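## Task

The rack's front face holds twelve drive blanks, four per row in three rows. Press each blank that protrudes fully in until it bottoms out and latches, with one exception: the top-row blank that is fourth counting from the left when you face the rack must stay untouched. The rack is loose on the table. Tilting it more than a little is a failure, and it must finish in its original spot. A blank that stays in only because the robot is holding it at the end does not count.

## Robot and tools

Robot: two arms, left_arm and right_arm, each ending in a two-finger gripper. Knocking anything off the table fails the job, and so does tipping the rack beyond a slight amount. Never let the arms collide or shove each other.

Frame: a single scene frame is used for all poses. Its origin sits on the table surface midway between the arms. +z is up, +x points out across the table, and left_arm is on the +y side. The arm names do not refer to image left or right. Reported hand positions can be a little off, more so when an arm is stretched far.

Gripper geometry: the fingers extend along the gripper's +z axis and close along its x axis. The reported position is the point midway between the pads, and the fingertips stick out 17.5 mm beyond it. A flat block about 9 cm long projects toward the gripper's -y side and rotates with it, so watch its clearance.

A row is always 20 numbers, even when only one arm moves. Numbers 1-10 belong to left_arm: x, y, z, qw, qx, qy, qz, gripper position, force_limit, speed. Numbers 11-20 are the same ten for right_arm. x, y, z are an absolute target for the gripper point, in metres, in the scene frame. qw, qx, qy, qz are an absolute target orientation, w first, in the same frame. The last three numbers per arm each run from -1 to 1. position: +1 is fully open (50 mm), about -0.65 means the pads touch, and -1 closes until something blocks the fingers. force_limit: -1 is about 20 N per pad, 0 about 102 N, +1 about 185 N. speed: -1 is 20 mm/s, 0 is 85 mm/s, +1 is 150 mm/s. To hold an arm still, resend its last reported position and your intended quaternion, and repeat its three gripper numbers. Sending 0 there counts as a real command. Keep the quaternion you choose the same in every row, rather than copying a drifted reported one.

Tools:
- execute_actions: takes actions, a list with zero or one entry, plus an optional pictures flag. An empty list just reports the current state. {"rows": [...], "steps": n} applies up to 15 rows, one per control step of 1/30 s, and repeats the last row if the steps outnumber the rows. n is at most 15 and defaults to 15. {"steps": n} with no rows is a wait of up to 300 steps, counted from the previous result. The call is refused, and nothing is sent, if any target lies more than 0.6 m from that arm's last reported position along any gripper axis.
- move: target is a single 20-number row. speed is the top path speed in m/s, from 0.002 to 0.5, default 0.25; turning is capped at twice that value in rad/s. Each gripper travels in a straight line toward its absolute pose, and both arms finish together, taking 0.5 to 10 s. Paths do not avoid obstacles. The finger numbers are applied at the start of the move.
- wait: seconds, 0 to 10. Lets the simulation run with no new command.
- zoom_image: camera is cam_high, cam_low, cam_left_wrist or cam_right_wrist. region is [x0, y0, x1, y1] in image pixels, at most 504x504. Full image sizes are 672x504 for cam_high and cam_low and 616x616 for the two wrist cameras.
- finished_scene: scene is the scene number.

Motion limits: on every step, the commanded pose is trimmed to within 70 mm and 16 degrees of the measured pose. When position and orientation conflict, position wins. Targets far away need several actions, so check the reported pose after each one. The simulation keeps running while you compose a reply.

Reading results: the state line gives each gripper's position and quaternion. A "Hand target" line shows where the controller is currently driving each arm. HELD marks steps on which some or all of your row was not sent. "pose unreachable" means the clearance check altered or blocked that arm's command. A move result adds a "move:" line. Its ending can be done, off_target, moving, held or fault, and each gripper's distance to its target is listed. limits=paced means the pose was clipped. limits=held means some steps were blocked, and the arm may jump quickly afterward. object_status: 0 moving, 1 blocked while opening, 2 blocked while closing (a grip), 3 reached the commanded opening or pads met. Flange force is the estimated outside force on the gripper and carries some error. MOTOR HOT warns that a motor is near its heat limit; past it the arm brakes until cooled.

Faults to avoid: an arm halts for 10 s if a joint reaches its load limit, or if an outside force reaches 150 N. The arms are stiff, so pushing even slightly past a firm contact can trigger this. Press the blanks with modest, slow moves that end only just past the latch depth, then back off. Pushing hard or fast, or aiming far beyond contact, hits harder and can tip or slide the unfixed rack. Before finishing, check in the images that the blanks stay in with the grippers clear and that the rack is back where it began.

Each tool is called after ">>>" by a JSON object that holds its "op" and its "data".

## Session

>>> {"op": "execute_actions", "data": {"actions": []}}

Scene clock: 0.00 s of 4500.00 s.
left_arm: end_effector_position=(+0.4609, -0.3454, +0.1344) position_measured=3 object_status=3 end_effector_quat_wxyz=(-0.085, -0.500, +0.862, -0.012) | right_arm: end_effector_position=(+0.4606, -0.6217, +0.1283) position_measured=3 object_status=3 end_effector_quat_wxyz=(-0.370, +0.886, -0.045, +0.276)
Joint positions: left_arm=[-0.916  1.155  1.358  0.175 -1.793 -2.856] | right_arm=[-0.758  0.328 -0.093 -0.974 -1.405 -0.583]
Joint velocities: left_arm=[-0.  0.  0.  0. -0.  0.] | right_arm=[ 0.    -0.002  0.     0.    -0.001  0.001]
Flange force (N, the push that the arm receives, along the gripper's own x y z axes): no reading
Hand target (left_arm): +0.461, -0.345, +0.134; -0.085, -0.500, +0.862, -0.012
Hand target (right_arm): +0.461, -0.622, +0.128; -0.370, +0.886, -0.045, +0.276

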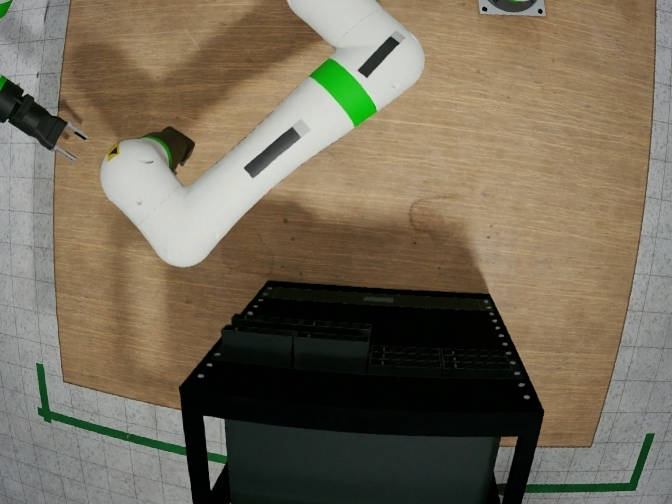

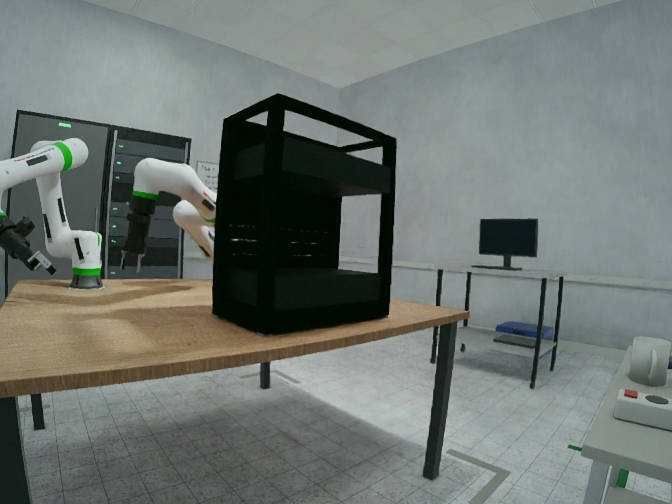

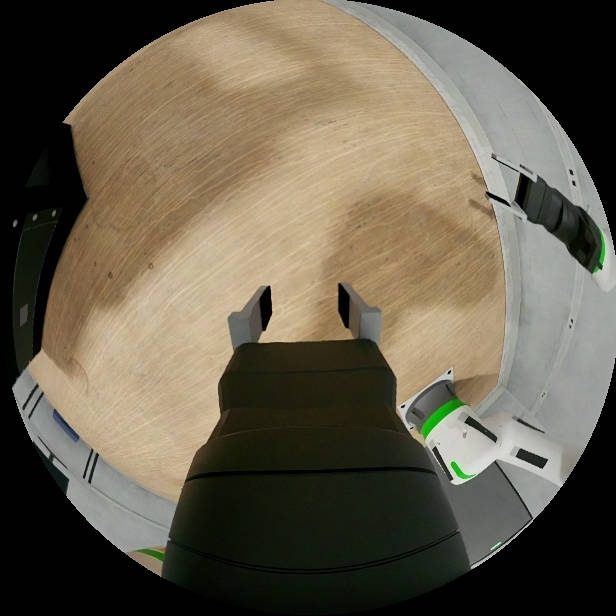

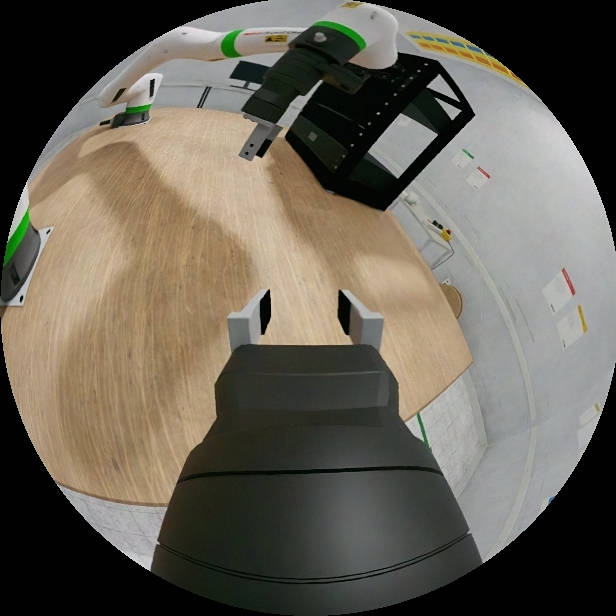

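>>> {"op": "zoom_image", "data": {"camera": "cam_high", "region": [170, 270, 560, 430]}}

>>> {"op": "zoom_image", "data": {"camera": "cam_high", "region": [200, 300, 390, 390]}}

Region (170, 270, 560, 430) of cam_high's 672x504 image, scaled by 1.292, with more detail than that image has; it fills the top 207 rows of this view, and the rest is white.

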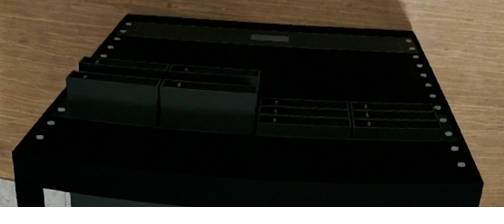

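Region (200, 300, 390, 390) of cam_high's 672x504 image, scaled by 2.653, with more detail than that image has; it fills the top 239 rows of this view, and the rest is white.

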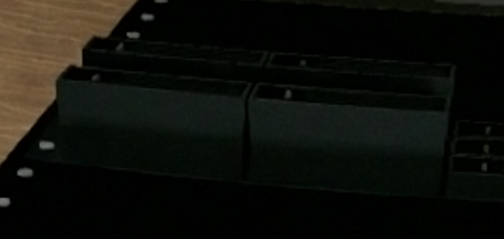

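>>> {"op": "move", "data": {"target": [0.56, 0.0, 0.44, 0.5065, -0.5065, 0.4934, -0.4934, -1, 0, 0.5, 0.776, -0.205, 0.361, 0.7070, -0.7070, -0.0093, 0.0093, 1, -0.2, 0], "speed": 0.3}}

>>> {"op": "zoom_image", "data": {"camera": "cam_right_wrist", "region": [200, 180, 420, 360]}}

>>> {"op": "zoom_image", "data": {"camera": "cam_left_wrist", "region": [120, 170, 480, 350]}}

Scene clock: 33.60 s of 4500.00 s.
left_arm: end_effector_position=(+0.5606, +0.0011, +0.4381) position_measured=253 object_status=3 end_effector_quat_wxyz=(+0.507, -0.507, +0.492, -0.494) | right_arm: end_effector_position=(+0.7752, -0.2046, +0.3627) position_measured=3 object_status=3 end_effector_quat_wxyz=(+0.708, -0.706, -0.009, +0.011)
Joint positions: left_arm=[-1.163  0.025 -0.1   -1.645 -1.049 -1.422] | right_arm=[-0.075  0.985  1.111 -1.59  -1.698 -1.7  ]
Joint velocities: left_arm=[ 0.001  0.001 -0.    -0.002 -0.002  0.004] | right_arm=[ 0.001  0.005  0.008 -0.001 -0.001 -0.002]
Flange force (N, the push that the arm receives, along the gripper's own x y z axes): left_arm=[0.2 1.7 1.6] | right_arm=[-22.9 2.1 2.5]
Hand target (left_arm): +0.561, +0.001, +0.438; +0.507, -0.507, +0.492, -0.494
Hand target (right_arm): +0.775, -0.205, +0.363; +0.708, -0.706, -0.009, +0.011
Off the commanded pose (left_arm): 0.002 m, 0 deg.
Off the commanded pose (right_arm): 0.002 m, 0 deg.
After step 90, 27.13 s passed at rest.
move: done

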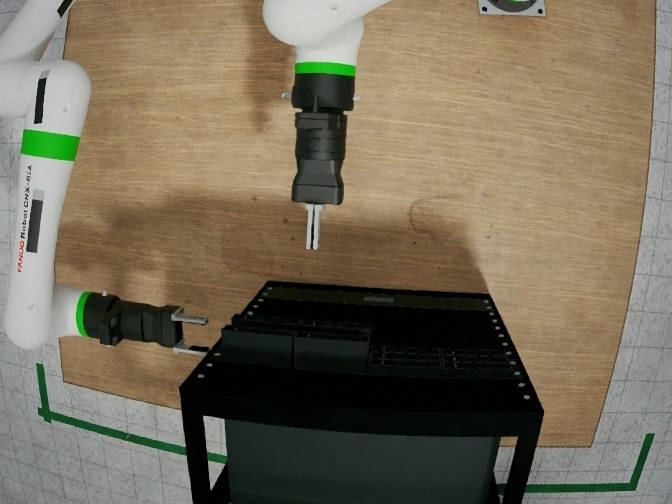

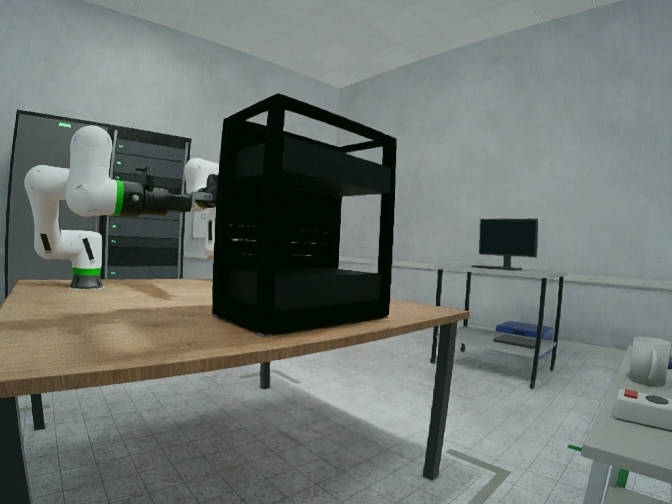

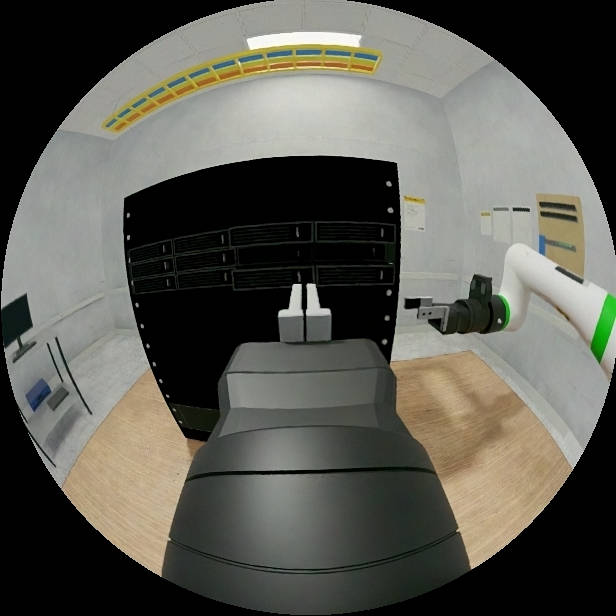

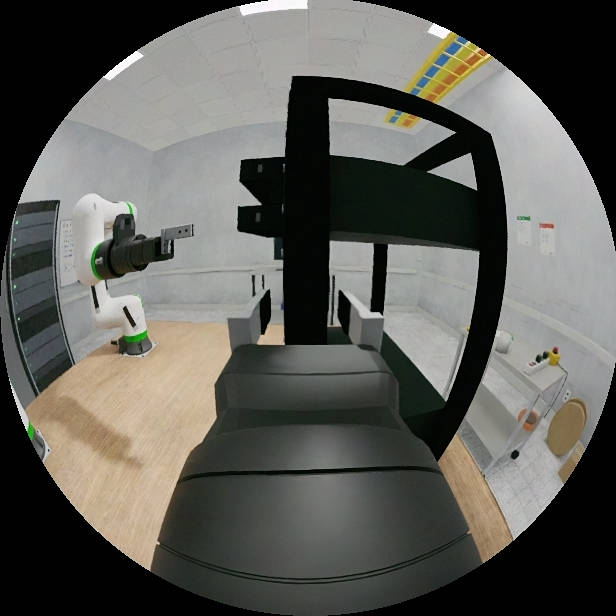

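Region (200, 180, 420, 360) of cam_right_wrist's 616x616 image, scaled by 2.291, with more detail than that image has; it fills the top 412 rows of this view, and the rest is white.

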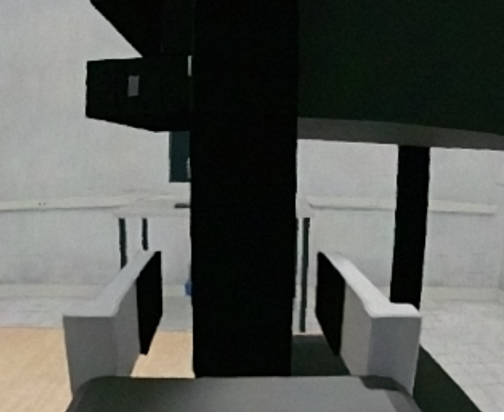

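Region (120, 170, 480, 350) of cam_left_wrist's 616x616 image, scaled by 1.400, with more detail than that image has.

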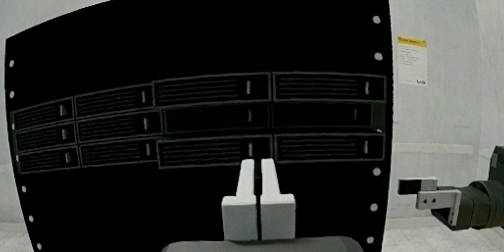

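>>> {"op": "move", "data": {"target": [0.665, -0.0515, 0.418, 0.4109, -0.5867, 0.5716, -0.4003, -1, 0, 0.5, 0.7765, -0.15, 0.361, 0.7070, -0.7070, -0.0093, 0.0093, 1, -0.2, 0], "speed": 0.08}}

>>> {"op": "zoom_image", "data": {"camera": "cam_right_wrist", "region": [200, 180, 420, 360]}}

>>> {"op": "zoom_image", "data": {"camera": "cam_left_wrist", "region": [160, 170, 480, 350]}}

Scene clock: 59.83 s of 4500.00 s.
left_arm: end_effector_position=(+0.6647, -0.0522, +0.4181) position_measured=253 object_status=3 end_effector_quat_wxyz=(+0.411, -0.587, +0.572, -0.400) | right_arm: end_effector_position=(+0.7765, -0.1501, +0.3610) position_measured=3 object_status=3 end_effector_quat_wxyz=(+0.707, -0.707, -0.009, +0.009)
Joint positions: left_arm=[-0.885  0.222  0.299 -1.026 -0.862 -2.004] | right_arm=[-0.004  0.976  1.093 -1.577 -1.626 -1.688]
Joint velocities: left_arm=[ 0.001  0.001  0.002  0.005 -0.003 -0.004] | right_arm=[ 0.    -0.    -0.     0.     0.001  0.001]
Flange force (N, the push that the arm receives, along the gripper's own x y z axes): left_arm=[-0.8 2.2 0.5] | right_arm=[-16.0 0.5 0.8]
Hand target (left_arm): +0.665, -0.052, +0.418; -0.411, +0.587, -0.572, +0.400
Hand target (right_arm): +0.776, -0.150, +0.361; +0.707, -0.707, -0.009, +0.009
Off the commanded pose (left_arm): 0.001 m, 0 deg.
Off the commanded pose (right_arm): 0.000 m, 0 deg.
After step 90, 20.70 s passed at rest.
move: done

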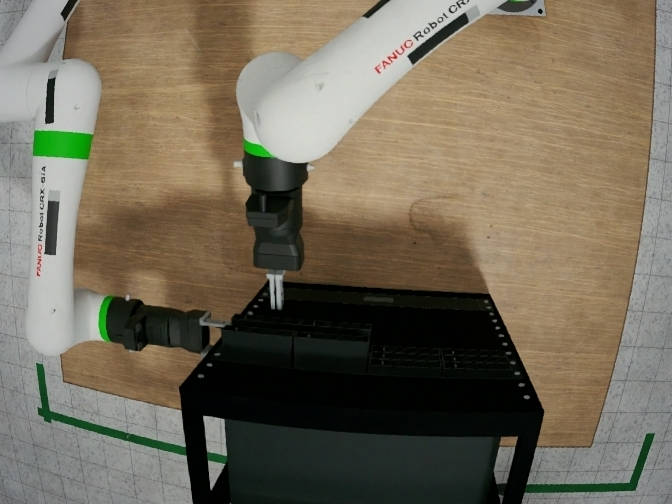

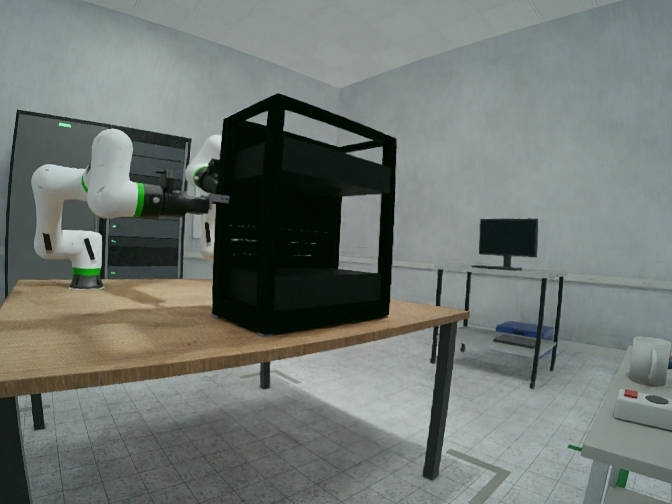

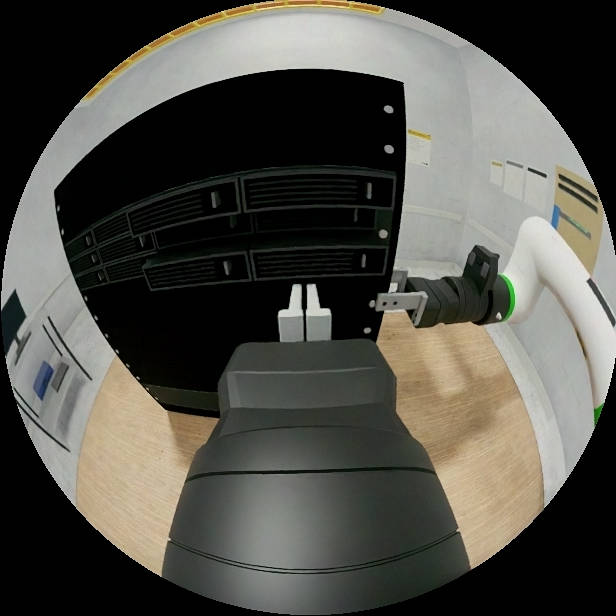

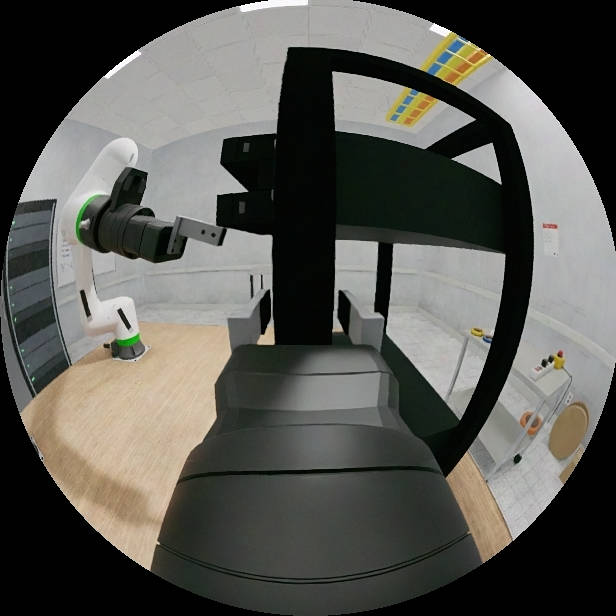

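Region (200, 180, 420, 360) of cam_right_wrist's 616x616 image, scaled by 2.291, with more detail than that image has; it fills the top 412 rows of this view, and the rest is white.

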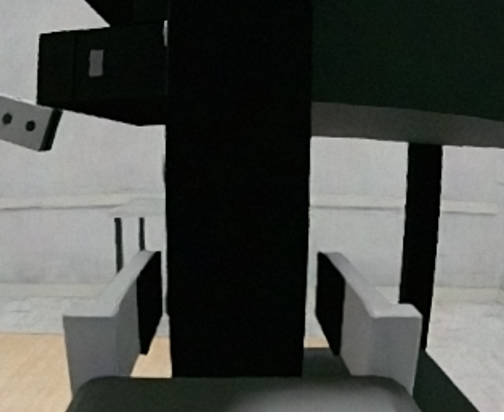

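Region (160, 170, 480, 350) of cam_left_wrist's 616x616 image, scaled by 1.575, with more detail than that image has; it fills the top 284 rows of this view, and the rest is white.

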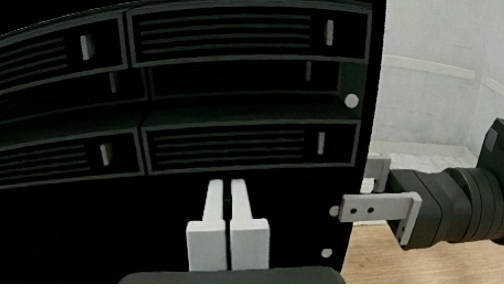

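>>> {"op": "move", "data": {"target": [0.672, -0.0513, 0.436, 0.4109, -0.5867, 0.5716, -0.4003, -1, 0, 0.5, 0.7749, -0.128, 0.379, 0.7070, -0.7070, -0.0093, 0.0093, 1, -0.2, 0], "speed": 0.04}}

>>> {"op": "zoom_image", "data": {"camera": "cam_right_wrist", "region": [150, 150, 420, 360]}}

>>> {"op": "zoom_image", "data": {"camera": "cam_left_wrist", "region": [160, 170, 480, 350]}}

Scene clock: 69.30 s of 4500.00 s.
left_arm: end_effector_position=(+0.6720, -0.0514, +0.4360) position_measured=253 object_status=3 end_effector_quat_wxyz=(+0.411, -0.587, +0.572, -0.400) | right_arm: end_effector_position=(+0.7748, -0.1281, +0.3790) position_measured=3 object_status=3 end_effector_quat_wxyz=(+0.707, -0.707, -0.009, +0.009)
Joint positions: left_arm=[-0.868  0.226  0.338 -0.992 -0.867 -2.055] | right_arm=[ 0.025  0.959  1.104 -1.575 -1.598 -1.716]
Joint velocities: left_arm=[ 0.001  0.     0.001 -0.    -0.    -0.002] | right_arm=[ 0.001  0.     0.001 -0.     0.001 -0.001]
Flange force (N, the push that the arm receives, along the gripper's own x y z axes): left_arm=[0.9 -0.1 2.2] | right_arm=[-19.7 1.8 2.5]
Hand target (left_arm): +0.672, -0.051, +0.436; -0.411, +0.587, -0.572, +0.400
Hand target (right_arm): +0.775, -0.128, +0.379; +0.707, -0.707, -0.009, +0.009
Off the commanded pose (left_arm): 0.000 m, 0 deg.
Off the commanded pose (right_arm): 0.000 m, 0 deg.
After step 90, 5.47 s passed at rest.
move: done

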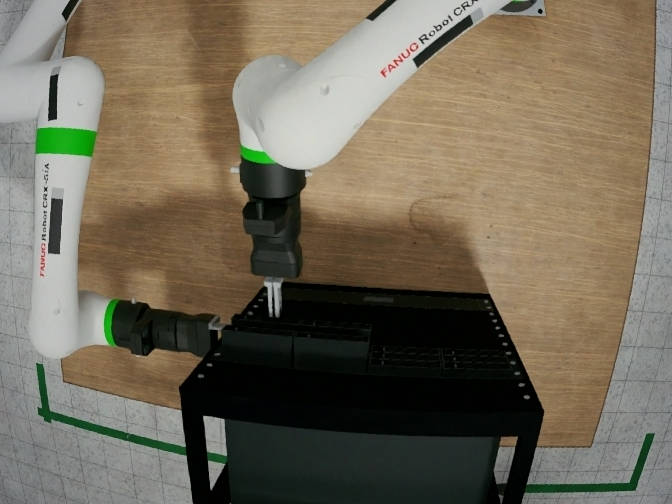

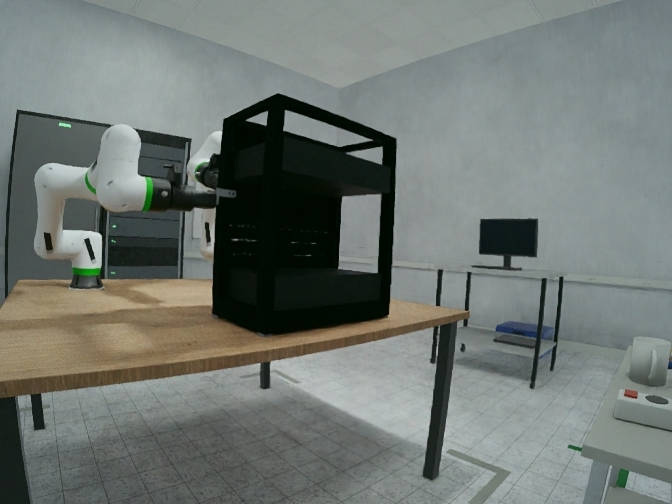

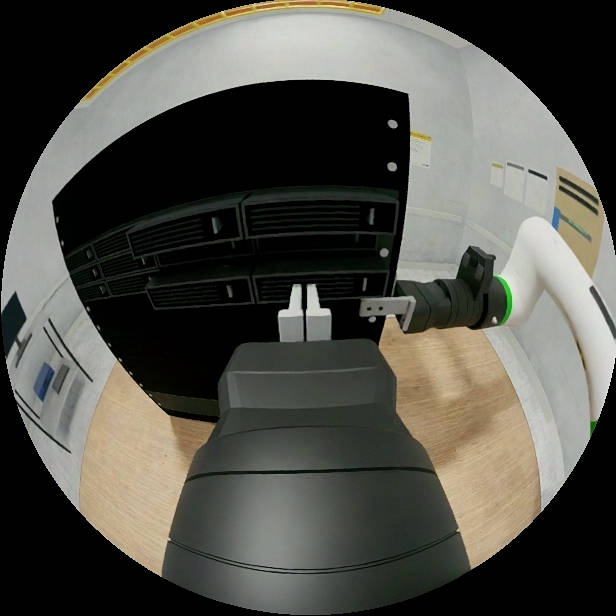

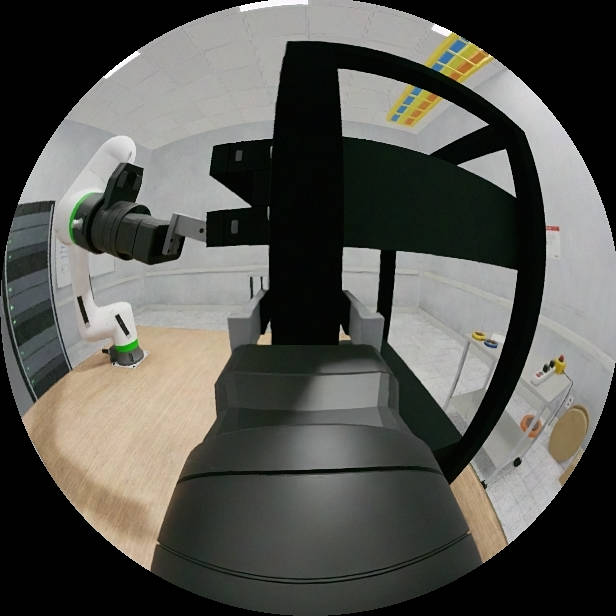

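Region (150, 150, 420, 360) of cam_right_wrist's 616x616 image, scaled by 1.867, with more detail than that image has.

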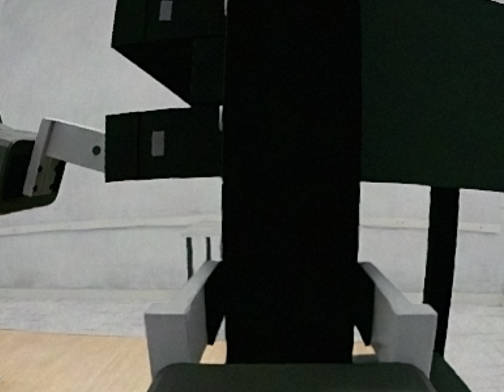

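Region (160, 170, 480, 350) of cam_left_wrist's 616x616 image, scaled by 1.575, with more detail than that image has; it fills the top 284 rows of this view, and the rest is white.

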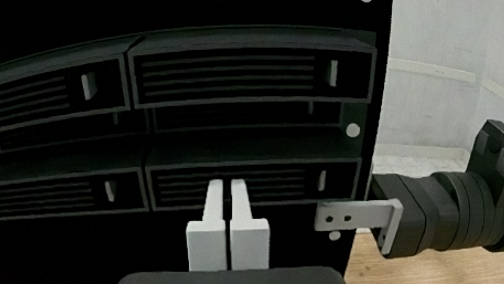

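>>> {"op": "execute_actions", "data": {"actions": []}}

Scene clock: 79.43 s of 4500.00 s.
left_arm: end_effector_position=(+0.6720, -0.0514, +0.4360) position_measured=253 object_status=3 end_effector_quat_wxyz=(+0.411, -0.587, +0.572, -0.400) | right_arm: end_effector_position=(+0.7748, -0.1280, +0.3790) position_measured=3 object_status=3 end_effector_quat_wxyz=(+0.707, -0.707, -0.009, +0.009)
Joint positions: left_arm=[-0.868  0.226  0.338 -0.992 -0.867 -2.055] | right_arm=[ 0.025  0.959  1.104 -1.575 -1.598 -1.716]
Joint velocities: left_arm=[ 0.001 -0.     0.     0.001 -0.     0.   ] | right_arm=[-0.     0.001 -0.    -0.    -0.001 -0.001]
Flange force (N, the push that the arm receives, along the gripper's own x y z axes): left_arm=[2.2 -0.9 2.6] | right_arm=[-24.3 0.8 -0.2]
Hand target (left_arm): +0.672, -0.051, +0.436; -0.411, +0.587, -0.572, +0.400
Hand target (right_arm): +0.775, -0.128, +0.379; +0.707, -0.707, -0.009, +0.009
Off the commanded pose (left_arm): 0.000 m, 0 deg.
Off the commanded pose (right_arm): 0.000 m, 0 deg.
Steps of this call (steps 1 to 90: nothing new was sent; then 7.13 s passed at rest). Readings (end_effector_position | what the end effector reports):
1: left_arm (+0.6720, -0.0514, +0.4360) | right_arm (+0.7748, -0.1281, +0.3790) | left_arm position_measured=253 object_status=3 | right_arm position_measured=3 object_status=3
2: left_arm (+0.6720, -0.0514, +0.4360) | right_arm (+0.7748, -0.1280, +0.3790) | left_arm position_measured=253 object_status=3 | right_arm position_measured=3 object_status=3
4: left_arm (+0.6720, -0.0514, +0.4360) | right_arm (+0.7748, -0.1280, +0.3790) | left_arm position_measured=253 object_status=3 | right_arm position_measured=3 object_status=3
8: left_arm (+0.6720, -0.0514, +0.4360) | right_arm (+0.7748, -0.1280, +0.3790) | left_arm position_measured=253 object_status=3 | right_arm position_measured=3 object_status=3
90: the state above

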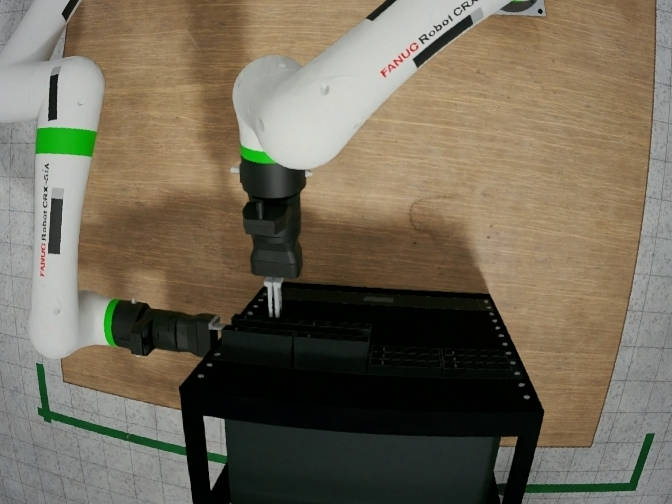

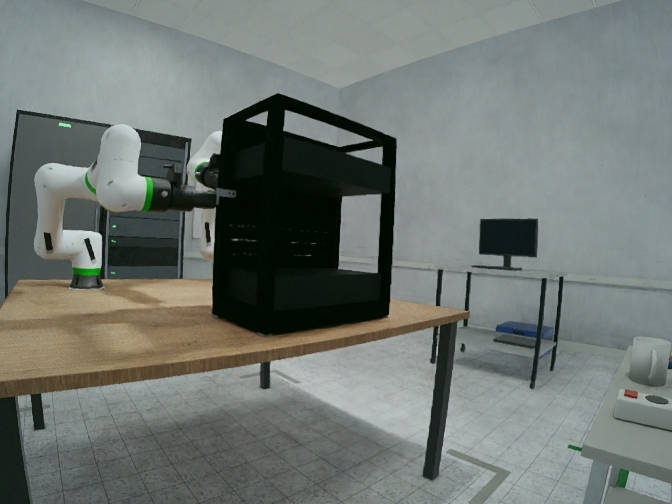

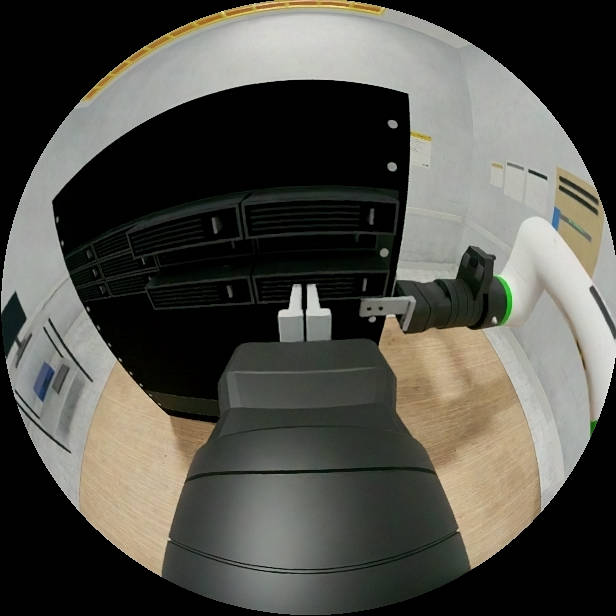

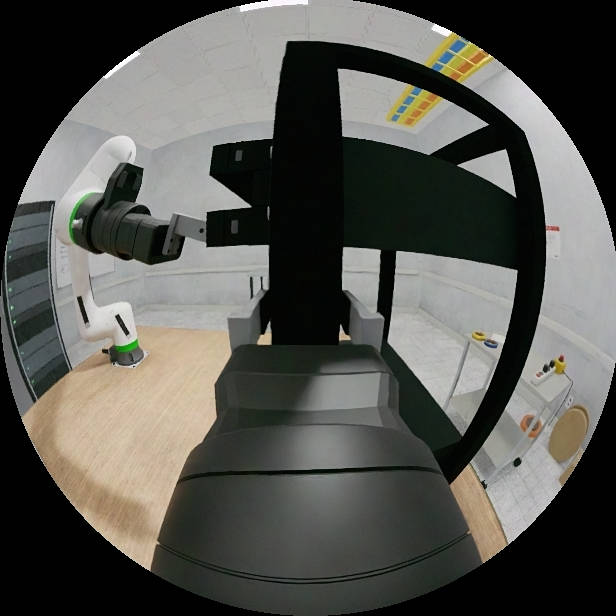

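>>> {"op": "execute_actions", "data": {"actions": [{"rows": [[0.672, -0.0513, 0.434, 0.4109, -0.5867, 0.5716, -0.4003, -1, 0, 0.5, 0.7749, -0.128, 0.379, 0.7070, -0.7070, -0.0093, 0.0093, -1, -0.2, -1]], "steps": 15}], "pictures": false}}

Scene clock: 90.03 s of 4500.00 s.
left_arm: end_effector_position=(+0.6720, -0.0513, +0.4340) position_measured=253 object_status=3 end_effector_quat_wxyz=(+0.411, -0.587, +0.572, -0.400) | right_arm: end_effector_position=(+0.7748, -0.1280, +0.3790) position_measured=45 object_status=0 end_effector_quat_wxyz=(+0.707, -0.707, -0.009, +0.009)
Joint positions: left_arm=[-0.869  0.227  0.335 -0.995 -0.865 -2.05 ] | right_arm=[ 0.025  0.959  1.104 -1.575 -1.598 -1.716]
Joint velocities: left_arm=[-0.002  0.     0.    -0.001  0.001  0.001] | right_arm=[-0.     0.    -0.     0.    -0.001  0.003]
Flange force (N, the push that the arm receives, along the gripper's own x y z axes): left_arm=[1.5 0.2 1.8] | right_arm=[-47.5 0.2 -14.5]
Hand target (left_arm): +0.672, -0.051, +0.434; -0.411, +0.587, -0.572, +0.400
Hand target (right_arm): +0.775, -0.128, +0.379; +0.707, -0.707, -0.009, +0.009
Off the commanded pose (left_arm): 0.000 m, 0 deg.
Off the commanded pose (right_arm): 0.000 m, 0 deg.
Steps of this call (steps 1 to 90: nothing new was sent; then 7.10 s passed at rest; steps 91 to 105: all 15 steps of this action). Readings (end_effector_position | what the end effector reports):
91: left_arm (+0.6720, -0.0514, +0.4360) | right_arm (+0.7748, -0.1280, +0.3790) | left_arm position_measured=253 object_status=3 | right_arm position_measured=5 object_status=0
92: left_arm (+0.6720, -0.0513, +0.4354) | right_arm (+0.7748, -0.1280, +0.3791) | left_arm position_measured=253 object_status=3 | right_arm position_measured=8 object_status=0
94: left_arm (+0.6721, -0.0508, +0.4343) | right_arm (+0.7749, -0.1280, +0.3791) | left_arm position_measured=253 object_status=3 | right_arm position_measured=15 object_status=0
98: left_arm (+0.6720, -0.0512, +0.4340) | right_arm (+0.7749, -0.1280, +0.3790) | left_arm position_measured=253 object_status=3 | right_arm position_measured=28 object_status=0
105: the state above

>>> {"op": "execute_actions", "data": {"actions": [{"steps": 15}], "pictures": false}}

Scene clock: 92.77 s of 4500.00 s.
left_arm: end_effector_position=(+0.6720, -0.0513, +0.4340) position_measured=253 object_status=3 end_effector_quat_wxyz=(+0.411, -0.587, +0.572, -0.400) | right_arm: end_effector_position=(+0.7749, -0.1280, +0.3790) position_measured=45 object_status=2 end_effector_quat_wxyz=(+0.707, -0.707, -0.009, +0.009)
Joint positions: left_arm=[-0.869  0.227  0.335 -0.995 -0.865 -2.05 ] | right_arm=[ 0.025  0.959  1.104 -1.575 -1.598 -1.716]
Joint velocities: left_arm=[-0.  0. -0.  0.  0. -0.] | right_arm=[ 0.     0.001 -0.    -0.    -0.001  0.001]
Flange force (N, the push that the arm receives, along the gripper's own x y z axes): left_arm=[3.9 -0.5 1.4] | right_arm=[-53.9 0.1 -13.2]
Hand target (left_arm): +0.672, -0.051, +0.434; -0.411, +0.587, -0.572, +0.400
Hand target (right_arm): +0.775, -0.128, +0.379; +0.707, -0.707, -0.009, +0.009
Off the commanded pose (left_arm): 0.000 m, 0 deg.
Off the commanded pose (right_arm): 0.000 m, 0 deg.
Steps of this call (steps 1 to 82: nothing new was sent). Readings (end_effector_position | what the end effector reports):
1: left_arm (+0.6720, -0.0513, +0.4340) | right_arm (+0.7748, -0.1280, +0.3790) | left_arm position_measured=253 object_status=3 | right_arm position_measured=45 object_status=0
2: left_arm (+0.6720, -0.0513, +0.4340) | right_arm (+0.7748, -0.1280, +0.3790) | left_arm position_measured=253 object_status=3 | right_arm position_measured=45 object_status=0
4: left_arm (+0.6720, -0.0513, +0.4340) | right_arm (+0.7748, -0.1280, +0.3790) | left_arm position_measured=253 object_status=3 | right_arm position_measured=45 object_status=0
8: left_arm (+0.6720, -0.0513, +0.4340) | right_arm (+0.7748, -0.1280, +0.3790) | left_arm position_measured=253 object_status=3 | right_arm position_measured=45 object_status=2
82: the state above

>>> {"op": "execute_actions", "data": {"actions": [{"rows": [[0.672, -0.0513, 0.434, 0.4109, -0.5867, 0.5716, -0.4003, -1, 0, 0.5, 0.7743, -0.128, 0.379, 0.7070, -0.7070, -0.0093, 0.0093, -1, -0.2, -1]], "steps": 15}], "pictures": true}}

Scene clock: 97.70 s of 4500.00 s.
left_arm: end_effector_position=(+0.6720, -0.0513, +0.4340) position_measured=253 object_status=3 end_effector_quat_wxyz=(+0.411, -0.587, +0.572, -0.400) | right_arm: end_effector_position=(+0.7744, -0.1280, +0.3790) position_measured=45 object_status=2 end_effector_quat_wxyz=(+0.707, -0.707, -0.009, +0.009)
Joint positions: left_arm=[-0.869  0.227  0.335 -0.995 -0.865 -2.05 ] | right_arm=[ 0.025  0.957  1.101 -1.575 -1.597 -1.714]
Joint velocities: left_arm=[ 0.002 -0.001  0.    -0.001 -0.    -0.001] | right_arm=[-0.     0.001  0.     0.    -0.     0.001]
Flange force (N, the push that the arm receives, along the gripper's own x y z axes): left_arm=[2.5 0.2 2.8] | right_arm=[-31.4 -0.3 -4.0]
Hand target (left_arm): +0.672, -0.051, +0.434; -0.411, +0.587, -0.572, +0.400
Hand target (right_arm): +0.774, -0.128, +0.379; +0.707, -0.707, -0.009, +0.009
Off the commanded pose (left_arm): 0.000 m, 0 deg.
Off the commanded pose (right_arm): 0.000 m, 0 deg.
Steps of this call (steps 1 to 90: nothing new was sent; then 1.43 s passed at rest; steps 91 to 105: all 15 steps of this action). Readings (end_effector_position | what the end effector reports):
91: left_arm (+0.6720, -0.0513, +0.4340) | right_arm (+0.7749, -0.1280, +0.3790) | left_arm position_measured=253 object_status=3 | right_arm position_measured=45 object_status=2
92: left_arm (+0.6720, -0.0513, +0.4340) | right_arm (+0.7748, -0.1280, +0.3789) | left_arm position_measured=253 object_status=3 | right_arm position_measured=45 object_status=2
94: left_arm (+0.6720, -0.0513, +0.4340) | right_arm (+0.7746, -0.1280, +0.3789) | left_arm position_measured=253 object_status=3 | right_arm position_measured=45 object_status=2
98: left_arm (+0.6720, -0.0513, +0.4340) | right_arm (+0.7744, -0.1280, +0.3790) | left_arm position_measured=253 object_status=3 | right_arm position_measured=45 object_status=2
105: the state above

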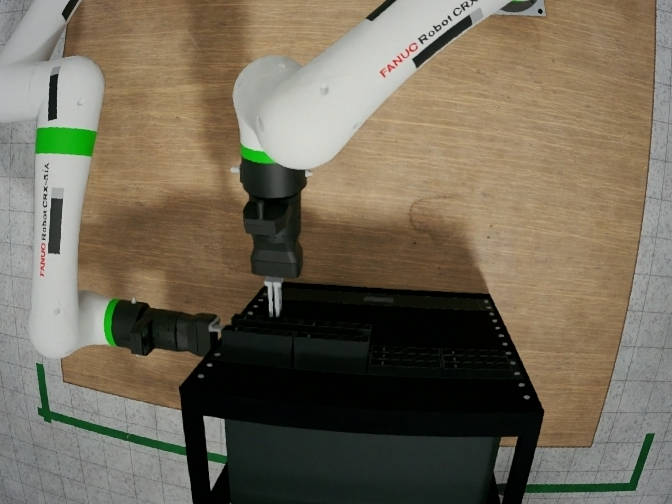

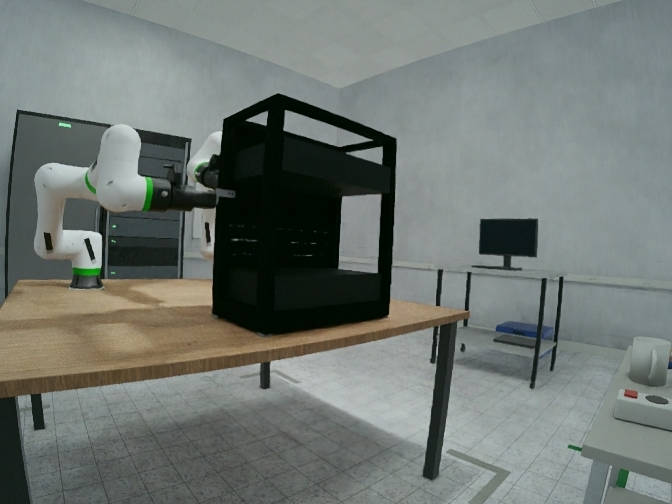

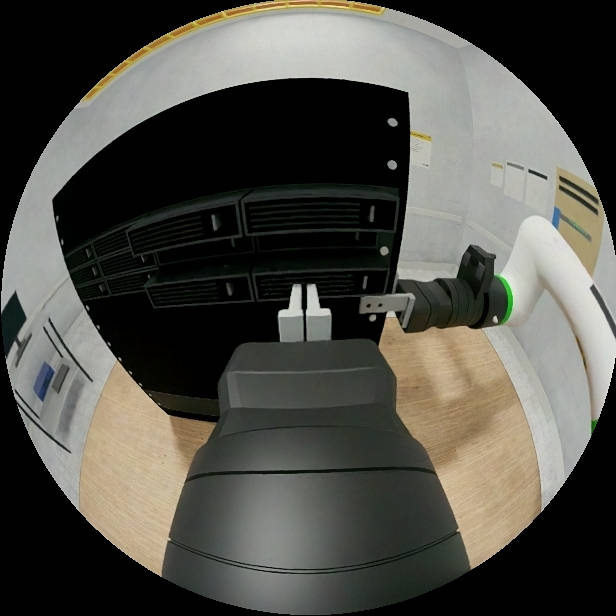

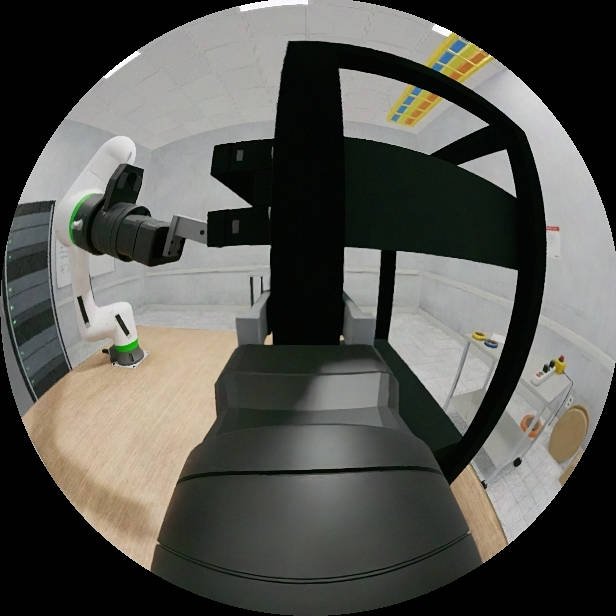

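>>> {"op": "zoom_image", "data": {"camera": "cam_right_wrist", "region": [100, 120, 300, 290]}}

>>> {"op": "zoom_image", "data": {"camera": "cam_left_wrist", "region": [200, 180, 420, 350]}}

Region (100, 120, 300, 290) of cam_right_wrist's 616x616 image, scaled by 2.520, with more detail than that image has; it fills the top 428 rows of this view, and the rest is white.

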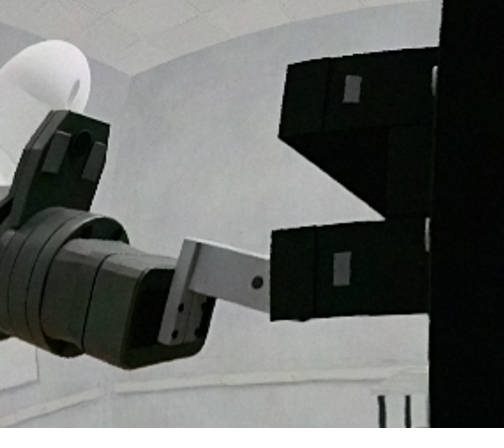

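Region (200, 180, 420, 350) of cam_left_wrist's 616x616 image, scaled by 2.291, with more detail than that image has; it fills the top 389 rows of this view, and the rest is white.

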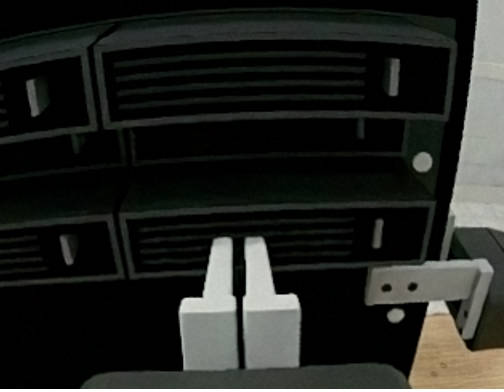

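>>> {"op": "execute_actions", "data": {"actions": [{"rows": [[0.678, -0.0513, 0.430, 0.4109, -0.5867, 0.5716, -0.4003, -1, 0, 0.5, 0.7741, -0.128, 0.379, 0.7070, -0.7070, -0.0093, 0.0093, -1, -0.2, -1]], "steps": 15}], "pictures": true}}

>>> {"op": "zoom_image", "data": {"camera": "cam_left_wrist", "region": [200, 180, 420, 350]}}

Scene clock: 106.20 s of 4500.00 s.
left_arm: end_effector_position=(+0.6780, -0.0513, +0.4300) position_measured=253 object_status=3 end_effector_quat_wxyz=(+0.411, -0.587, +0.572, -0.400) | right_arm: end_effector_position=(+0.7741, -0.1280, +0.3790) position_measured=45 object_status=2 end_effector_quat_wxyz=(+0.707, -0.707, -0.009, +0.009)
Joint positions: left_arm=[-0.861  0.238  0.339 -0.996 -0.856 -2.048] | right_arm=[ 0.025  0.956  1.099 -1.575 -1.598 -1.714]
Joint velocities: left_arm=[ 0.001 -0.     0.    -0.001  0.    -0.001] | right_arm=[-0.     0.002 -0.    -0.     0.001  0.   ]
Flange force (N, the push that the arm receives, along the gripper's own x y z axes): left_arm=[1.5 0.2 2.1] | right_arm=[-15.2 0.2 1.1]
Hand target (left_arm): +0.678, -0.051, +0.430; -0.411, +0.587, -0.572, +0.400
Hand target (right_arm): +0.774, -0.128, +0.379; +0.707, -0.707, -0.009, +0.009
Off the commanded pose (left_arm): 0.000 m, 0 deg.
Off the commanded pose (right_arm): 0.000 m, 0 deg.
Steps of this call (steps 1 to 90: nothing new was sent; then 5.00 s passed at rest; steps 91 to 105: all 15 steps of this action). Readings (end_effector_position | what the end effector reports):
91: left_arm (+0.6721, -0.0514, +0.4338) | right_arm (+0.7743, -0.1280, +0.3790) | left_arm position_measured=253 object_status=3 | right_arm position_measured=45 object_status=2
92: left_arm (+0.6734, -0.0517, +0.4329) | right_arm (+0.7742, -0.1280, +0.3790) | left_arm position_measured=253 object_status=3 | right_arm position_measured=45 object_status=2
94: left_arm (+0.6765, -0.0515, +0.4304) | right_arm (+0.7742, -0.1280, +0.3790) | left_arm position_measured=253 object_status=3 | right_arm position_measured=45 object_status=2
98: left_arm (+0.6778, -0.0513, +0.4301) | right_arm (+0.7741, -0.1280, +0.3790) | left_arm position_measured=253 object_status=3 | right_arm position_measured=45 object_status=2
105: the state above

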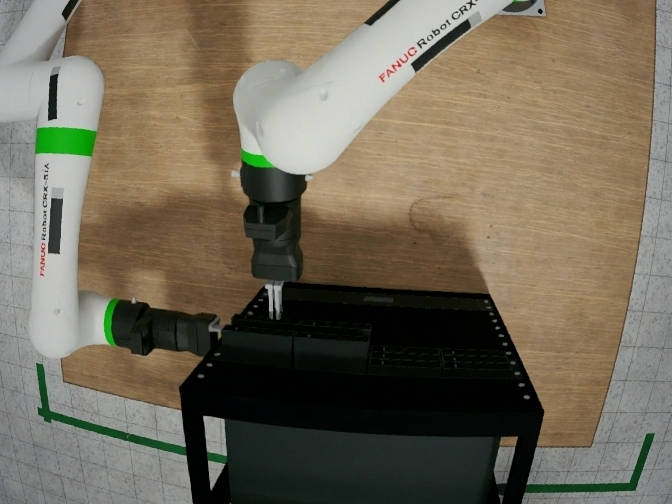

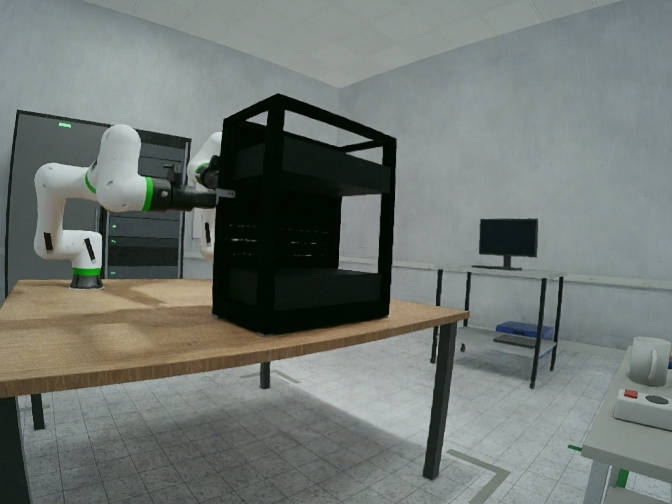

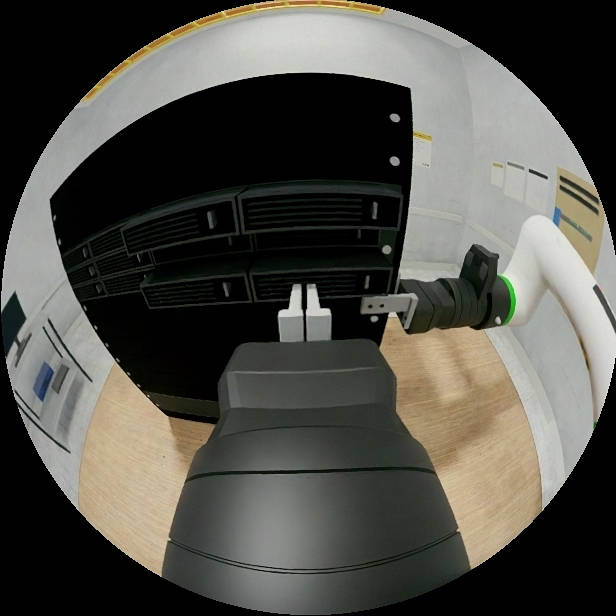

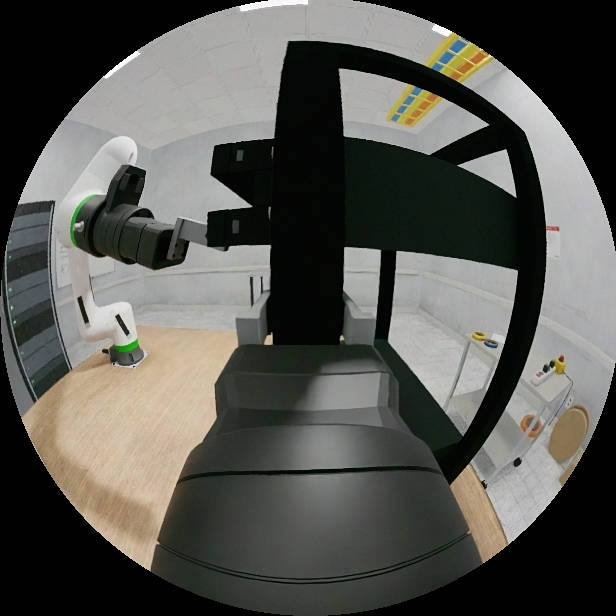

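Region (200, 180, 420, 350) of cam_left_wrist's 616x616 image, scaled by 2.291, with more detail than that image has; it fills the top 389 rows of this view, and the rest is white.

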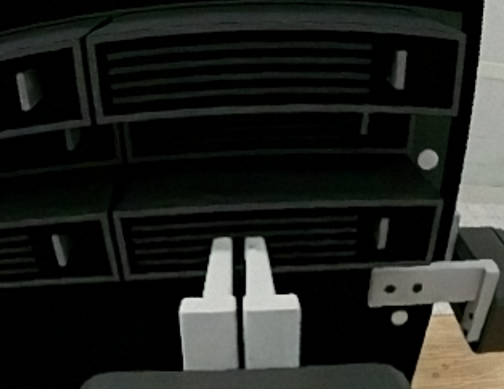

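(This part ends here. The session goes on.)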